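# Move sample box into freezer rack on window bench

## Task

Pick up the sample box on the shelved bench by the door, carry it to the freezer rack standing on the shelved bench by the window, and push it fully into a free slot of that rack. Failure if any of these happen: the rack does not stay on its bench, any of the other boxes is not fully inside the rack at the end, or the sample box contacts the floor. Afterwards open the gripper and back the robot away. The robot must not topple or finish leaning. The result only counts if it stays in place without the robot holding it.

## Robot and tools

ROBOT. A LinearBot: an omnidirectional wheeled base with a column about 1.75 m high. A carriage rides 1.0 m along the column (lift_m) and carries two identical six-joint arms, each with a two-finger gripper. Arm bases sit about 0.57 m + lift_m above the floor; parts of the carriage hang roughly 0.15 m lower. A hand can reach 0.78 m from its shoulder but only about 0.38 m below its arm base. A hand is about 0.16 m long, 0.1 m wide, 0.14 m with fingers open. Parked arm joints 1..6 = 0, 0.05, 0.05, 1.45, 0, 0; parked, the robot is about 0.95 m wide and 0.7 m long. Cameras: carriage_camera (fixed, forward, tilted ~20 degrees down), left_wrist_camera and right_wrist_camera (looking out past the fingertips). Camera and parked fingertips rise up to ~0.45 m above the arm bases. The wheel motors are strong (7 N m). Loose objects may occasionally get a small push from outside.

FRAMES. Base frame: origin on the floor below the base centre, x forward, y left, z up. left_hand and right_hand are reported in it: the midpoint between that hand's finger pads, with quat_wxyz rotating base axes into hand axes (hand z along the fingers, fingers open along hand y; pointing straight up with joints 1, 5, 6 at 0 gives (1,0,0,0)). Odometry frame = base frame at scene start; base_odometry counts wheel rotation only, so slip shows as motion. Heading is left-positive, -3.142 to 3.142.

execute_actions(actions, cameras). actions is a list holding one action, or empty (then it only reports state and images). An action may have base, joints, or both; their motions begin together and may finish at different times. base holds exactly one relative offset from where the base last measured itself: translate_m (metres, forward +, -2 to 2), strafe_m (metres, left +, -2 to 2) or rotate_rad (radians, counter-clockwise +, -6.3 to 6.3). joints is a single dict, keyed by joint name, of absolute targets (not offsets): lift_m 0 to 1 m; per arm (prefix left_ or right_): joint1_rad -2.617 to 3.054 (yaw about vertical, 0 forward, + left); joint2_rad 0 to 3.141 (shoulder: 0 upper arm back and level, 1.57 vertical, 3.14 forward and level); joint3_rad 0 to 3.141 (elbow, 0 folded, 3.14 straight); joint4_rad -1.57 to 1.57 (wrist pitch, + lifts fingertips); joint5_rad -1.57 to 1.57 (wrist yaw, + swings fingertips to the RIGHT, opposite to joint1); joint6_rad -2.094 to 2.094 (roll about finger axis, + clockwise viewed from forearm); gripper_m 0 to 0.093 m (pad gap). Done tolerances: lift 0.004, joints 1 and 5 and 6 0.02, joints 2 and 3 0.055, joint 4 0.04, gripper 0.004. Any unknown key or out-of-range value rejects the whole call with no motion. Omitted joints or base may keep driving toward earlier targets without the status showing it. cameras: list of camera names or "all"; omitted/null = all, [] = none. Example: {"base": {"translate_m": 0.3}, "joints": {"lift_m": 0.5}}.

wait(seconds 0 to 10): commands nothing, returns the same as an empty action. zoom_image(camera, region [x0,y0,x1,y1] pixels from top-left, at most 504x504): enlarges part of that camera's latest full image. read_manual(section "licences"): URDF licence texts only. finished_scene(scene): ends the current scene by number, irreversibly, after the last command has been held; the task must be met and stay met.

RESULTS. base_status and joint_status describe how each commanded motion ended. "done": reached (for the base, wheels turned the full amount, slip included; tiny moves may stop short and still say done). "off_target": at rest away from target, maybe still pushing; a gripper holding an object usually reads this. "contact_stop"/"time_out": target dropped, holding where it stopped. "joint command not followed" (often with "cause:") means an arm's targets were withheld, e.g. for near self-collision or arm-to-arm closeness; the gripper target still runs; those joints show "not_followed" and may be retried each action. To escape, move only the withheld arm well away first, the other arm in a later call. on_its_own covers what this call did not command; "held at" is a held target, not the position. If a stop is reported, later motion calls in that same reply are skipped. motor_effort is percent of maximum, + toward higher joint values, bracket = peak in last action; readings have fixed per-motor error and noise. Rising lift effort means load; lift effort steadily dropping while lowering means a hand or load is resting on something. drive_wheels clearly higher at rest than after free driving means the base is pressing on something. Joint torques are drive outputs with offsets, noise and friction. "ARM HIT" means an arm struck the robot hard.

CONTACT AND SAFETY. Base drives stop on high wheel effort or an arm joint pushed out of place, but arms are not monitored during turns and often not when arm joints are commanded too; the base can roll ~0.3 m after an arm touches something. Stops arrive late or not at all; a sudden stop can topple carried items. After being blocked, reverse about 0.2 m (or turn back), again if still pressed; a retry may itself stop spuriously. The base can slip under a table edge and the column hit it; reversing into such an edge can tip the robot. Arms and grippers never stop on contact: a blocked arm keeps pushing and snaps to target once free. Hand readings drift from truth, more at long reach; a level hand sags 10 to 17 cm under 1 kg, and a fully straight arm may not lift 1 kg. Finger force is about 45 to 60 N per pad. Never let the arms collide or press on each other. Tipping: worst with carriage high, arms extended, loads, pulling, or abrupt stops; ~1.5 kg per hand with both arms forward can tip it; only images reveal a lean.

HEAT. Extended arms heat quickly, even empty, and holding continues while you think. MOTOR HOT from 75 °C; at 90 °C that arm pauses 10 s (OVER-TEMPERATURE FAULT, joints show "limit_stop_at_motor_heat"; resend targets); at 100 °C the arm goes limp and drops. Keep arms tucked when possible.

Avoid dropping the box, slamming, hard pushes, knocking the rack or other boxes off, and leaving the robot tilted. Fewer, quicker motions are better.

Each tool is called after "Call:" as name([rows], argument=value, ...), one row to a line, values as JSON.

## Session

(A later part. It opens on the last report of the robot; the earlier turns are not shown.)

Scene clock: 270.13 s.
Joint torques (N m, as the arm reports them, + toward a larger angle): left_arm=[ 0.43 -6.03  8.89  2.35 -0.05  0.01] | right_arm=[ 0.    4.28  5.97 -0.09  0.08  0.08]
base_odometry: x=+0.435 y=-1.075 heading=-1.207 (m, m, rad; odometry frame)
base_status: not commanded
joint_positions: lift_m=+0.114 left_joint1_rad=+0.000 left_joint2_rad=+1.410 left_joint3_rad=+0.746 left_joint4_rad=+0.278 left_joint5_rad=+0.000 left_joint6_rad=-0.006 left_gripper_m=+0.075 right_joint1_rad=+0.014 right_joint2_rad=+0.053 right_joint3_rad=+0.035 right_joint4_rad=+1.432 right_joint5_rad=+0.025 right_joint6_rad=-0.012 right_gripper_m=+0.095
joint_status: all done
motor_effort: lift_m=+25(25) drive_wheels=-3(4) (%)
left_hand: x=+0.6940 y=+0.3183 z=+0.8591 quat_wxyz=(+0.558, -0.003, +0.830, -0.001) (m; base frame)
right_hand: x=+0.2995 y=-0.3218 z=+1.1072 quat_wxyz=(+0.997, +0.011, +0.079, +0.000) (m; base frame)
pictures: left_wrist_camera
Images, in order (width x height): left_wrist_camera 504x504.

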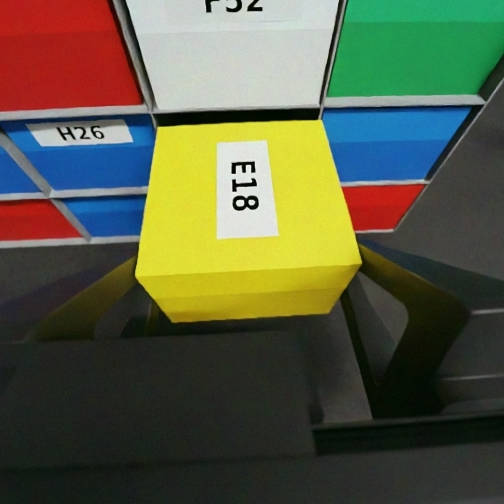

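Call:
execute_actions([
  {"joints":{"left_joint1_rad":0.015}},
], cameras=["left_wrist_camera"])

Call:
zoom_image(camera="left_wrist_camera", region=[130, 85, 350, 145])

Scene clock: 275.07 s.
Joint torques (N m, as the arm reports them, + toward a larger angle): left_arm=[ 0.39 -6.05  8.9   2.35 -0.06  0.01] | right_arm=[-0.01  4.28  5.91 -0.12  0.07  0.08]
base_odometry: x=+0.435 y=-1.075 heading=-1.207 (m, m, rad; odometry frame)
base_status: not commanded
joint_positions: lift_m=+0.114 left_joint1_rad=+0.005 left_joint2_rad=+1.410 left_joint3_rad=+0.746 left_joint4_rad=+0.278 left_joint5_rad=+0.000 left_joint6_rad=-0.006 left_gripper_m=+0.075 right_joint1_rad=+0.014 right_joint2_rad=+0.053 right_joint3_rad=+0.035 right_joint4_rad=+1.432 right_joint5_rad=+0.025 right_joint6_rad=-0.012 right_gripper_m=+0.095
joint_status: all done
motor_effort: lift_m=+25(25) drive_wheels=-3(3) (%)
left_hand: x=+0.6940 y=+0.3201 z=+0.8591 quat_wxyz=(+0.558, -0.004, +0.830, +0.000) (m; base frame)
right_hand: x=+0.2995 y=-0.3218 z=+1.1072 quat_wxyz=(+0.997, +0.011, +0.079, +0.000) (m; base frame)
pictures: left_wrist_camera
Images, in order (width x height): left_wrist_camera 504x504.

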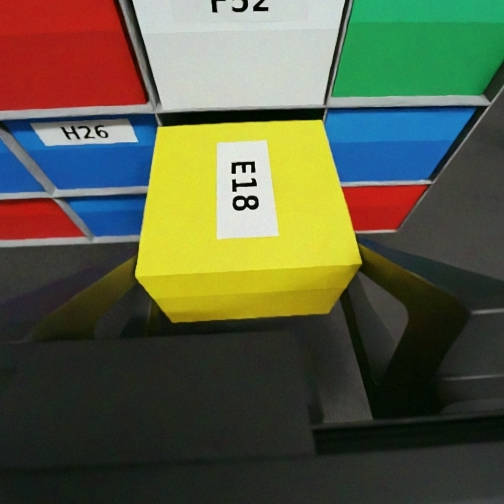

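Region (130, 85, 350, 145) of left_wrist_camera's 504x504 image, scaled by 2.291, with more detail than that image has; it fills the top 137 rows of this view, and the rest is white.

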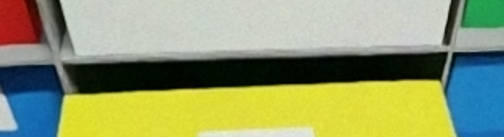

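Call:
execute_actions([
  {"base":{"translate_m":0.017},"joints":{"left_joint1_rad":0.003}},
], cameras=["carriage_camera","left_wrist_camera"])

Call:
zoom_image(camera="left_wrist_camera", region=[120, 95, 372, 195])

Call:
zoom_image(camera="carriage_camera", region=[90, 245, 174, 315])

Scene clock: 283.97 s.
Joint torques (N m, as the arm reports them, + toward a larger angle): left_arm=[-0.47 -6.06  8.91  2.36 -0.05  0.01] | right_arm=[ 0.04  4.33  5.97 -0.08  0.09  0.08]
base_odometry: x=+0.441 y=-1.091 heading=-1.208 (m, m, rad; odometry frame)
base_status: done
joint_positions: lift_m=+0.114 left_joint1_rad=+0.005 left_joint2_rad=+1.410 left_joint3_rad=+0.746 left_joint4_rad=+0.276 left_joint5_rad=+0.000 left_joint6_rad=-0.006 left_gripper_m=+0.075 right_joint1_rad=+0.014 right_joint2_rad=+0.053 right_joint3_rad=+0.035 right_joint4_rad=+1.431 right_joint5_rad=+0.025 right_joint6_rad=-0.012 right_gripper_m=+0.095
joint_status: all done
motor_effort: lift_m=+25(25) drive_wheels=-3(15) (%)
left_hand: x=+0.6938 y=+0.3200 z=+0.8586 quat_wxyz=(+0.557, -0.004, +0.830, +0.000) (m; base frame)
right_hand: x=+0.2997 y=-0.3218 z=+1.1072 quat_wxyz=(+0.997, +0.011, +0.079, +0.000) (m; base frame)
pictures: carriage_camera, left_wrist_camera
Images, in order (width x height): carriage_camera 504x504, left_wrist_camera 504x504.

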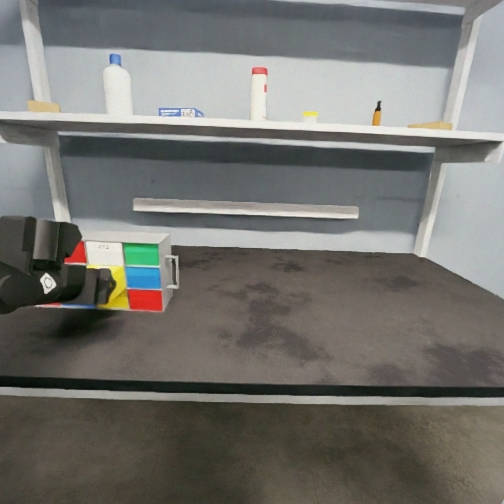

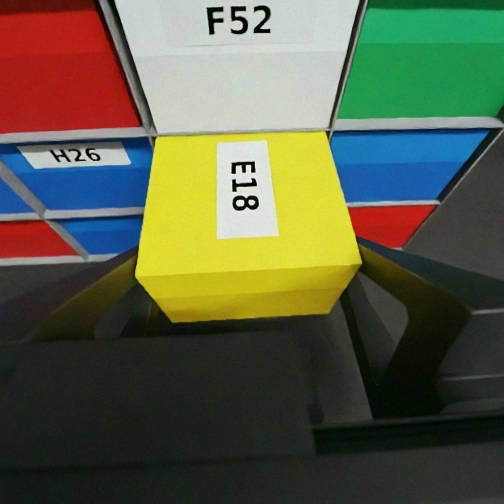

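Region (120, 95, 372, 195) of left_wrist_camera's 504x504 image, scaled by 2.000, with more detail than that image has; it fills the top 200 rows of this view, and the rest is white.

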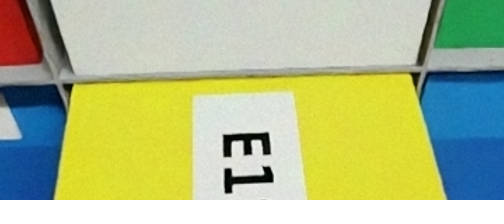

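Region (90, 245, 174, 315) of carriage_camera's 504x504 image, scaled by 6.000, with more detail than that image has.

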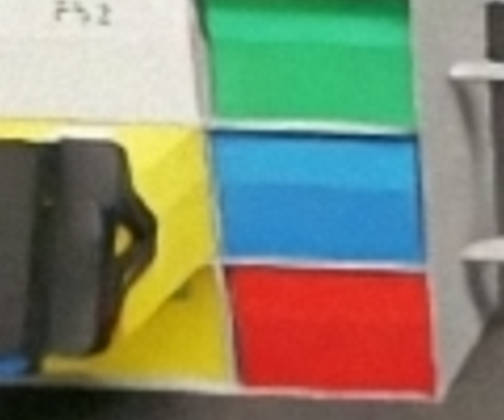

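Call:
execute_actions([
  {"base":{"translate_m":0.033}},
], cameras=["carriage_camera","left_wrist_camera"])

Call:
zoom_image(camera="carriage_camera", region=[70, 240, 174, 325])

Scene clock: 296.50 s.
Joint torques (N m, as the arm reports them, + toward a larger angle): left_arm=[-0.48 -6.07  8.94  2.37 -0.06  0.01] | right_arm=[ 0.    4.21  6.06 -0.1   0.08  0.08]
base_odometry: x=+0.452 y=-1.122 heading=-1.208 (m, m, rad; odometry frame)
base_status: done
joint_positions: lift_m=+0.114 left_joint1_rad=+0.005 left_joint2_rad=+1.410 left_joint3_rad=+0.746 left_joint4_rad=+0.276 left_joint5_rad=+0.000 left_joint6_rad=-0.006 left_gripper_m=+0.075 right_joint1_rad=+0.014 right_joint2_rad=+0.053 right_joint3_rad=+0.035 right_joint4_rad=+1.431 right_joint5_rad=+0.025 right_joint6_rad=-0.012 right_gripper_m=+0.095
joint_status: not commanded
motor_effort: lift_m=+25(25) drive_wheels=-3(14) (%)
left_hand: x=+0.6937 y=+0.3200 z=+0.8585 quat_wxyz=(+0.557, -0.004, +0.830, +0.000) (m; base frame)
right_hand: x=+0.2997 y=-0.3218 z=+1.1072 quat_wxyz=(+0.997, +0.011, +0.079, +0.000) (m; base frame)
pictures: carriage_camera, left_wrist_camera
Images, in order (width x height): carriage_camera 504x504, left_wrist_camera 504x504.

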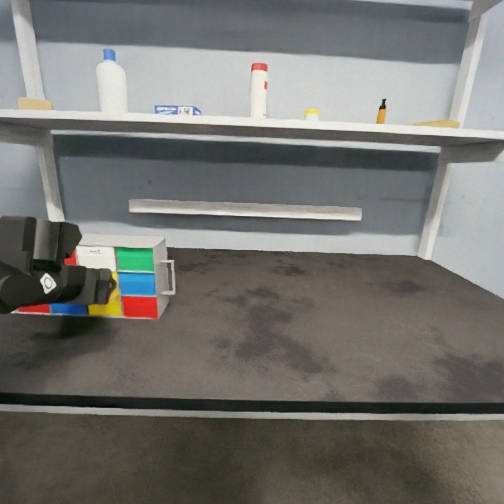

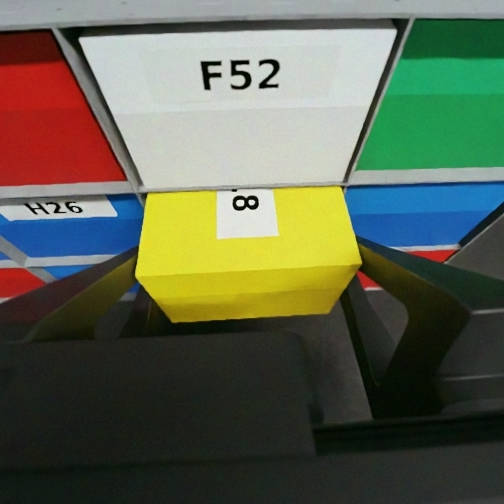

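Region (70, 240, 174, 325) of carriage_camera's 504x504 image, scaled by 4.846, with more detail than that image has; it fills the top 412 rows of this view, and the rest is white.

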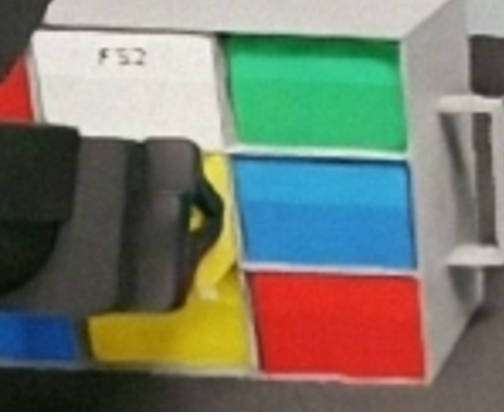

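Past the centre. Release, back off, close.

Call:
execute_actions([
  {"joints":{"left_gripper_m":0.09,"left_joint4_rad":0.28}},
], cameras=[])

Call:
execute_actions([
  {"base":{"translate_m":-0.04}},
], cameras=["left_wrist_camera"])

Call:
execute_actions([
  {"joints":{"left_gripper_m":0.0,"lift_m":0.111}},
], cameras=["left_wrist_camera"])

Scene clock: 302.83 s.
Joint torques (N m, as the arm reports them, + toward a larger angle): left_arm=[-0.47 -6.03  8.88  2.22 -0.06  0.01] | right_arm=[ 0.01  4.29  5.95 -0.08  0.08  0.08]
base_odometry: x=+0.452 y=-1.122 heading=-1.208 (m, m, rad; odometry frame)
base_status: not commanded
joint_positions: lift_m=+0.114 left_joint1_rad=+0.005 left_joint2_rad=+1.410 left_joint3_rad=+0.746 left_joint4_rad=+0.268 left_joint5_rad=+0.000 left_joint6_rad=-0.005 left_gripper_m=+0.090 right_joint1_rad=+0.014 right_joint2_rad=+0.053 right_joint3_rad=+0.035 right_joint4_rad=+1.431 right_joint5_rad=+0.025 right_joint6_rad=-0.012 right_gripper_m=+0.095
joint_status: all done
motor_effort: lift_m=+25(25) drive_wheels=-4(3) (%)
left_hand: x=+0.6930 y=+0.3200 z=+0.8568 quat_wxyz=(+0.554, -0.004, +0.832, +0.000) (m; base frame)
right_hand: x=+0.2997 y=-0.3218 z=+1.1072 quat_wxyz=(+0.997, +0.011, +0.079, +0.000) (m; base frame)
pictures: none
No camera images: the call's "cameras" was empty. Leave "cameras" out to get every camera's image.

Scene clock: 303.93 s.
Joint torques (N m, as the arm reports them, + toward a larger angle): left_arm=[-0.48 -6.06  8.93  2.2  -0.06  0.01] | right_arm=[-0.01  4.21  6.06 -0.06  0.08  0.08]
base_odometry: x=+0.438 y=-1.084 heading=-1.208 (m, m, rad; odometry frame)
base_status: done
joint_positions: lift_m=+0.114 left_joint1_rad=+0.005 left_joint2_rad=+1.410 left_joint3_rad=+0.746 left_joint4_rad=+0.272 left_joint5_rad=+0.000 left_joint6_rad=-0.005 left_gripper_m=+0.090 right_joint1_rad=+0.014 right_joint2_rad=+0.053 right_joint3_rad=+0.035 right_joint4_rad=+1.431 right_joint5_rad=+0.025 right_joint6_rad=-0.012 right_gripper_m=+0.095
joint_status: not commanded
motor_effort: lift_m=+25(25) drive_wheels=+5(11) (%)
left_hand: x=+0.6934 y=+0.3200 z=+0.8577 quat_wxyz=(+0.556, -0.004, +0.831, +0.000) (m; base frame)
right_hand: x=+0.2996 y=-0.3218 z=+1.1072 quat_wxyz=(+0.997, +0.011, +0.079, +0.000) (m; base frame)
pictures: left_wrist_camera
Images, in order (width x height): left_wrist_camera 504x504.

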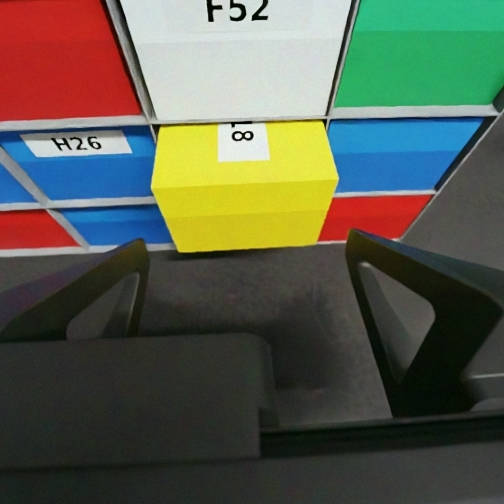

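Scene clock: 304.63 s.
Joint torques (N m, as the arm reports them, + toward a larger angle): left_arm=[-0.47 -6.06  8.88  2.17 -0.06  0.01] | right_arm=[ 0.    4.27  5.94 -0.11  0.07  0.08]
base_odometry: x=+0.438 y=-1.084 heading=-1.208 (m, m, rad; odometry frame)
base_status: not commanded
joint_positions: lift_m=+0.111 left_joint1_rad=+0.005 left_joint2_rad=+1.410 left_joint3_rad=+0.746 left_joint4_rad=+0.274 left_joint5_rad=+0.000 left_joint6_rad=-0.005 left_gripper_m=+0.000 right_joint1_rad=+0.014 right_joint2_rad=+0.053 right_joint3_rad=+0.035 right_joint4_rad=+1.431 right_joint5_rad=+0.025 right_joint6_rad=-0.012 right_gripper_m=+0.095
joint_status: all done
motor_effort: lift_m=+19(22) drive_wheels=+5(5) (%)
left_hand: x=+0.6936 y=+0.3200 z=+0.8560 quat_wxyz=(+0.557, -0.004, +0.831, +0.000) (m; base frame)
right_hand: x=+0.2996 y=-0.3218 z=+1.1049 quat_wxyz=(+0.997, +0.011, +0.079, +0.000) (m; base frame)
pictures: left_wrist_camera
Images, in order (width x height): left_wrist_camera 504x504.

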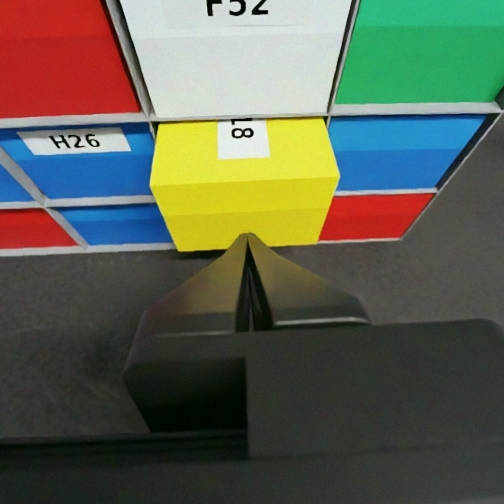

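Call:
execute_actions([
  {"base":{"translate_m":0.049}},
], cameras=["carriage_camera","left_wrist_camera"])

Call:
zoom_image(camera="left_wrist_camera", region=[100, 160, 400, 300])

Scene clock: 310.03 s.
Joint torques (N m, as the arm reports them, + toward a larger angle): left_arm=[-0.48 -6.04  8.91  2.17 -0.06  0.  ] | right_arm=[ 0.    4.25  5.95 -0.1   0.07  0.08]
base_odometry: x=+0.455 y=-1.130 heading=-1.209 (m, m, rad; odometry frame)
base_status: done
joint_positions: lift_m=+0.111 left_joint1_rad=+0.005 left_joint2_rad=+1.410 left_joint3_rad=+0.746 left_joint4_rad=+0.274 left_joint5_rad=+0.000 left_joint6_rad=-0.005 left_gripper_m=+0.000 right_joint1_rad=+0.014 right_joint2_rad=+0.053 right_joint3_rad=+0.035 right_joint4_rad=+1.430 right_joint5_rad=+0.025 right_joint6_rad=-0.012 right_gripper_m=+0.095
joint_status: not commanded
motor_effort: lift_m=+19(19) drive_wheels=-4(13) (%)
left_hand: x=+0.6936 y=+0.3200 z=+0.8560 quat_wxyz=(+0.557, -0.004, +0.831, +0.000) (m; base frame)
right_hand: x=+0.2999 y=-0.3218 z=+1.1049 quat_wxyz=(+0.997, +0.011, +0.079, +0.000) (m; base frame)
pictures: carriage_camera, left_wrist_camera
Images, in order (width x height): carriage_camera 504x504, left_wrist_camera 504x504.

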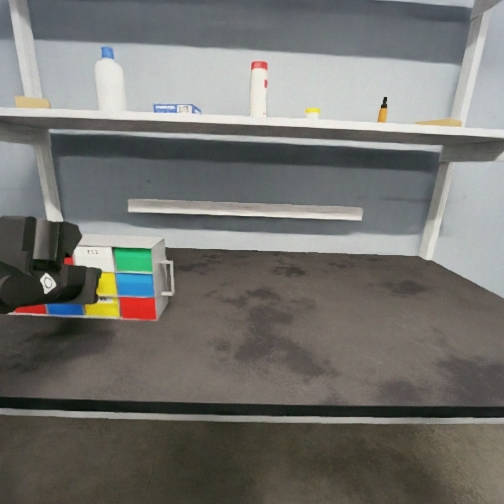

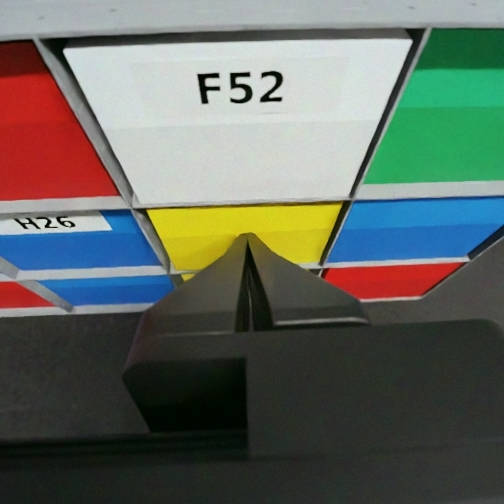

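Region (100, 160, 400, 300) of left_wrist_camera's 504x504 image, scaled by 1.680, with more detail than that image has; it fills the top 235 rows of this view, and the rest is white.

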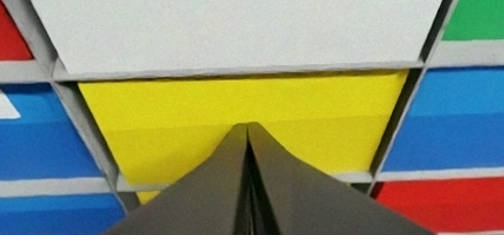

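Call:
execute_actions([
  {"base":{"translate_m":0.003}},
], cameras=["left_wrist_camera"])

Call:
execute_actions([
  {"base":{"translate_m":-0.25}},
], cameras=["carriage_camera","left_wrist_camera"])

Call:
execute_actions([
  {"joints":{"left_joint1_rad":0,"left_joint2_rad":0.05,"left_joint3_rad":0.05,"left_joint4_rad":1.45,"left_gripper_m":0.09}},
], cameras=["carriage_camera"])

Call:
zoom_image(camera="carriage_camera", region=[30, 200, 210, 300])

Scene clock: 321.13 s.
Joint torques (N m, as the arm reports them, + toward a larger angle): left_arm=[-0.46 -6.07  8.89  2.15 -0.06  0.  ] | right_arm=[ 0.01  4.35  5.92 -0.08  0.07  0.08]
base_odometry: x=+0.456 y=-1.133 heading=-1.209 (m, m, rad; odometry frame)
base_status: done
joint_positions: lift_m=+0.111 left_joint1_rad=+0.005 left_joint2_rad=+1.410 left_joint3_rad=+0.746 left_joint4_rad=+0.276 left_joint5_rad=+0.000 left_joint6_rad=-0.005 left_gripper_m=+0.000 right_joint1_rad=+0.014 right_joint2_rad=+0.053 right_joint3_rad=+0.035 right_joint4_rad=+1.431 right_joint5_rad=+0.025 right_joint6_rad=-0.012 right_gripper_m=+0.095
joint_status: not commanded
motor_effort: lift_m=+20(19) drive_wheels=+6(15) (%)
left_hand: x=+0.6937 y=+0.3200 z=+0.8562 quat_wxyz=(+0.557, -0.004, +0.830, +0.000) (m; base frame)
right_hand: x=+0.2998 y=-0.3218 z=+1.1049 quat_wxyz=(+0.997, +0.011, +0.079, +0.000) (m; base frame)
pictures: left_wrist_camera
Images, in order (width x height): left_wrist_camera 504x504.

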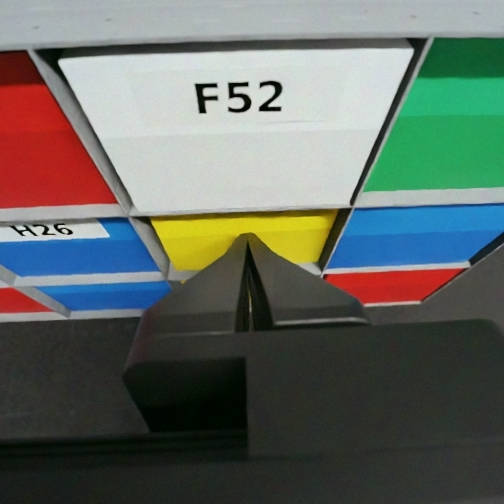

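Scene clock: 323.47 s.
Joint torques (N m, as the arm reports them, + toward a larger angle): left_arm=[-0.48 -6.03  8.87  2.15 -0.07  0.01] | right_arm=[ 0.02  4.28  5.94 -0.09  0.08  0.08]
base_odometry: x=+0.368 y=-0.899 heading=-1.210 (m, m, rad; odometry frame)
base_status: done
joint_positions: lift_m=+0.111 left_joint1_rad=+0.005 left_joint2_rad=+1.410 left_joint3_rad=+0.746 left_joint4_rad=+0.276 left_joint5_rad=+0.000 left_joint6_rad=-0.005 left_gripper_m=+0.000 right_joint1_rad=+0.014 right_joint2_rad=+0.053 right_joint3_rad=+0.035 right_joint4_rad=+1.430 right_joint5_rad=+0.025 right_joint6_rad=-0.012 right_gripper_m=+0.095
joint_status: not commanded
motor_effort: lift_m=+19(19) drive_wheels=-5(14) (%)
left_hand: x=+0.6938 y=+0.3200 z=+0.8564 quat_wxyz=(+0.558, -0.004, +0.830, +0.000) (m; base frame)
right_hand: x=+0.2999 y=-0.3218 z=+1.1049 quat_wxyz=(+0.997, +0.011, +0.079, +0.000) (m; base frame)
pictures: carriage_camera, left_wrist_camera
Images, in order (width x height): carriage_camera 504x504, left_wrist_camera 504x504.

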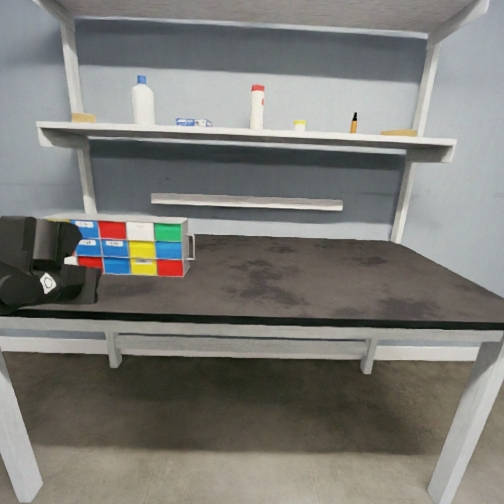

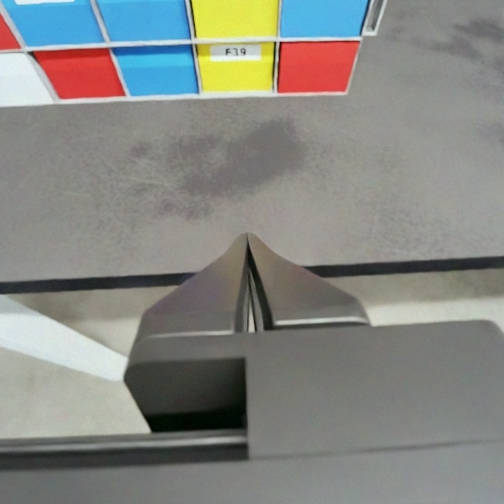

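Scene clock: 325.10 s.
Joint torques (N m, as the arm reports them, + toward a larger angle): left_arm=[-0.71  2.21  4.52 -0.25 -0.06  0.  ] | right_arm=[ 0.    4.28  5.89 -0.1   0.07  0.08]
base_odometry: x=+0.368 y=-0.899 heading=-1.210 (m, m, rad; odometry frame)
base_status: not commanded
joint_positions: lift_m=+0.111 left_joint1_rad=+0.005 left_joint2_rad=+0.064 left_joint3_rad=+0.070 left_joint4_rad=+1.457 left_joint5_rad=+0.000 left_joint6_rad=-0.005 left_gripper_m=+0.090 right_joint1_rad=+0.014 right_joint2_rad=+0.053 right_joint3_rad=+0.035 right_joint4_rad=+1.430 right_joint5_rad=+0.025 right_joint6_rad=-0.012 right_gripper_m=+0.095
joint_status: all done
motor_effort: lift_m=+19(19) drive_wheels=-3(6) (%)
left_hand: x=+0.2863 y=+0.3182 z=+1.1152 quat_wxyz=(+0.999, +0.000, +0.054, +0.000) (m; base frame)
right_hand: x=+0.2999 y=-0.3218 z=+1.1049 quat_wxyz=(+0.997, +0.011, +0.079, +0.000) (m; base frame)
pictures: carriage_camera
Images, in order (width x height): carriage_camera 504x504.

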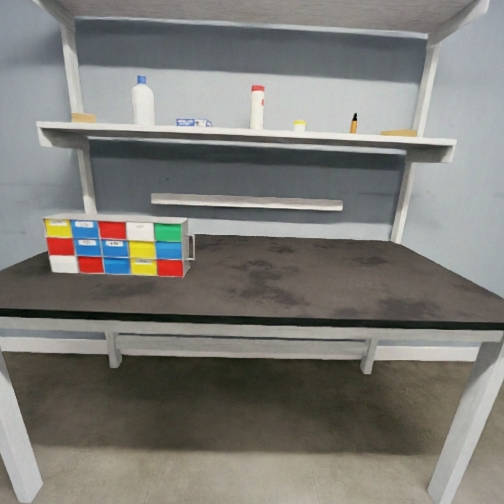

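Region (30, 200, 210, 300) of carriage_camera's 504x504 image, scaled by 2.800, with more detail than that image has.

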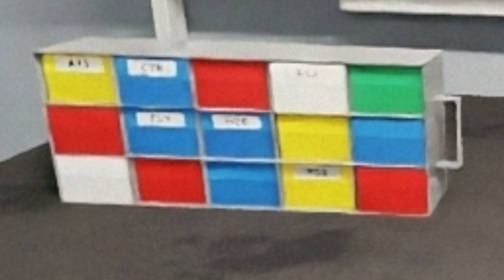

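Call:
execute_actions(actions=[])

Scene clock: 331.33 s.
Joint torques (N m, as the arm reports them, + toward a larger angle): left_arm=[-0.73  2.16  4.52 -0.24 -0.06  0.01] | right_arm=[ 0.    4.29  5.97 -0.07  0.08  0.08]
base_odometry: x=+0.368 y=-0.899 heading=-1.210 (m, m, rad; odometry frame)
base_status: not commanded
joint_positions: lift_m=+0.111 left_joint1_rad=+0.005 left_joint2_rad=+0.064 left_joint3_rad=+0.070 left_joint4_rad=+1.457 left_joint5_rad=+0.000 left_joint6_rad=-0.005 left_gripper_m=+0.090 right_joint1_rad=+0.014 right_joint2_rad=+0.053 right_joint3_rad=+0.035 right_joint4_rad=+1.430 right_joint5_rad=+0.025 right_joint6_rad=-0.012 right_gripper_m=+0.095
joint_status: all done
motor_effort: lift_m=+19(19) drive_wheels=-3(6) (%)
left_hand: x=+0.2863 y=+0.3182 z=+1.1152 quat_wxyz=(+0.999, +0.000, +0.054, +0.000) (m; base frame)
right_hand: x=+0.2999 y=-0.3218 z=+1.1049 quat_wxyz=(+0.997, +0.011, +0.079, +0.000) (m; base frame)
pictures: carriage_camera, left_wrist_camera, right_wrist_camera
Images, in order (width x height): carriage_camera 504x504, left_wrist_camera 504x504, right_wrist_camera 504x504.

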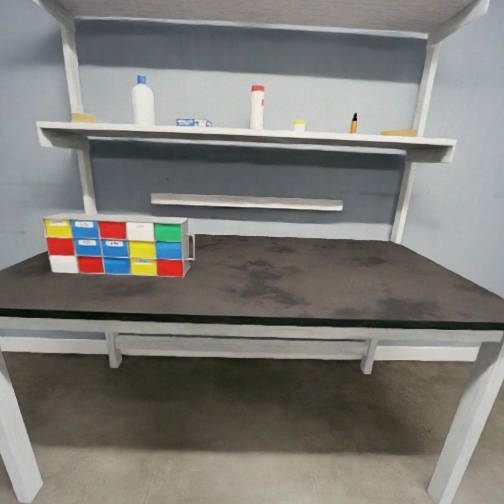

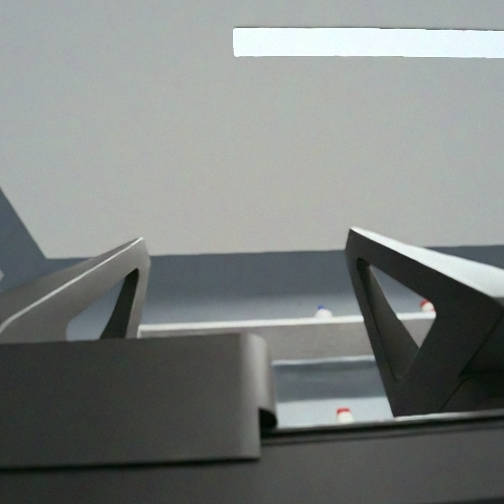

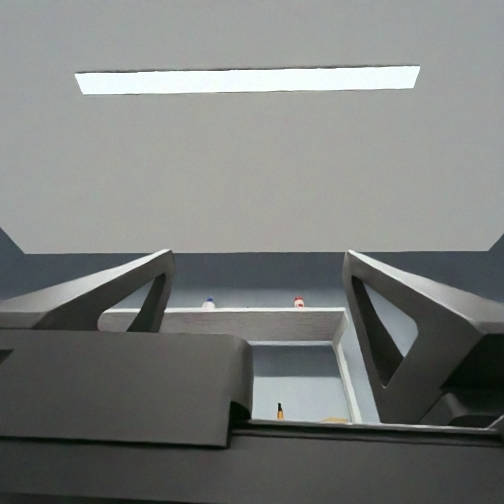

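Call:
zoom_image(camera="carriage_camera", region=[30, 195, 210, 295])

Region (30, 195, 210, 295) of carriage_camera's 504x504 image, scaled by 2.800, with more detail than that image has.

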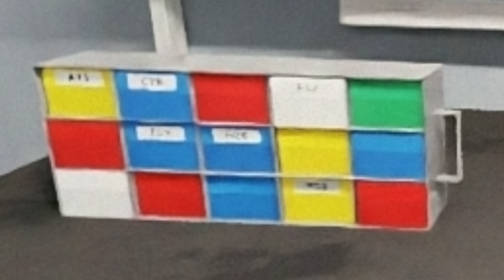

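Call:
finished_scene(scene=2)

The scene is finished: the task was done.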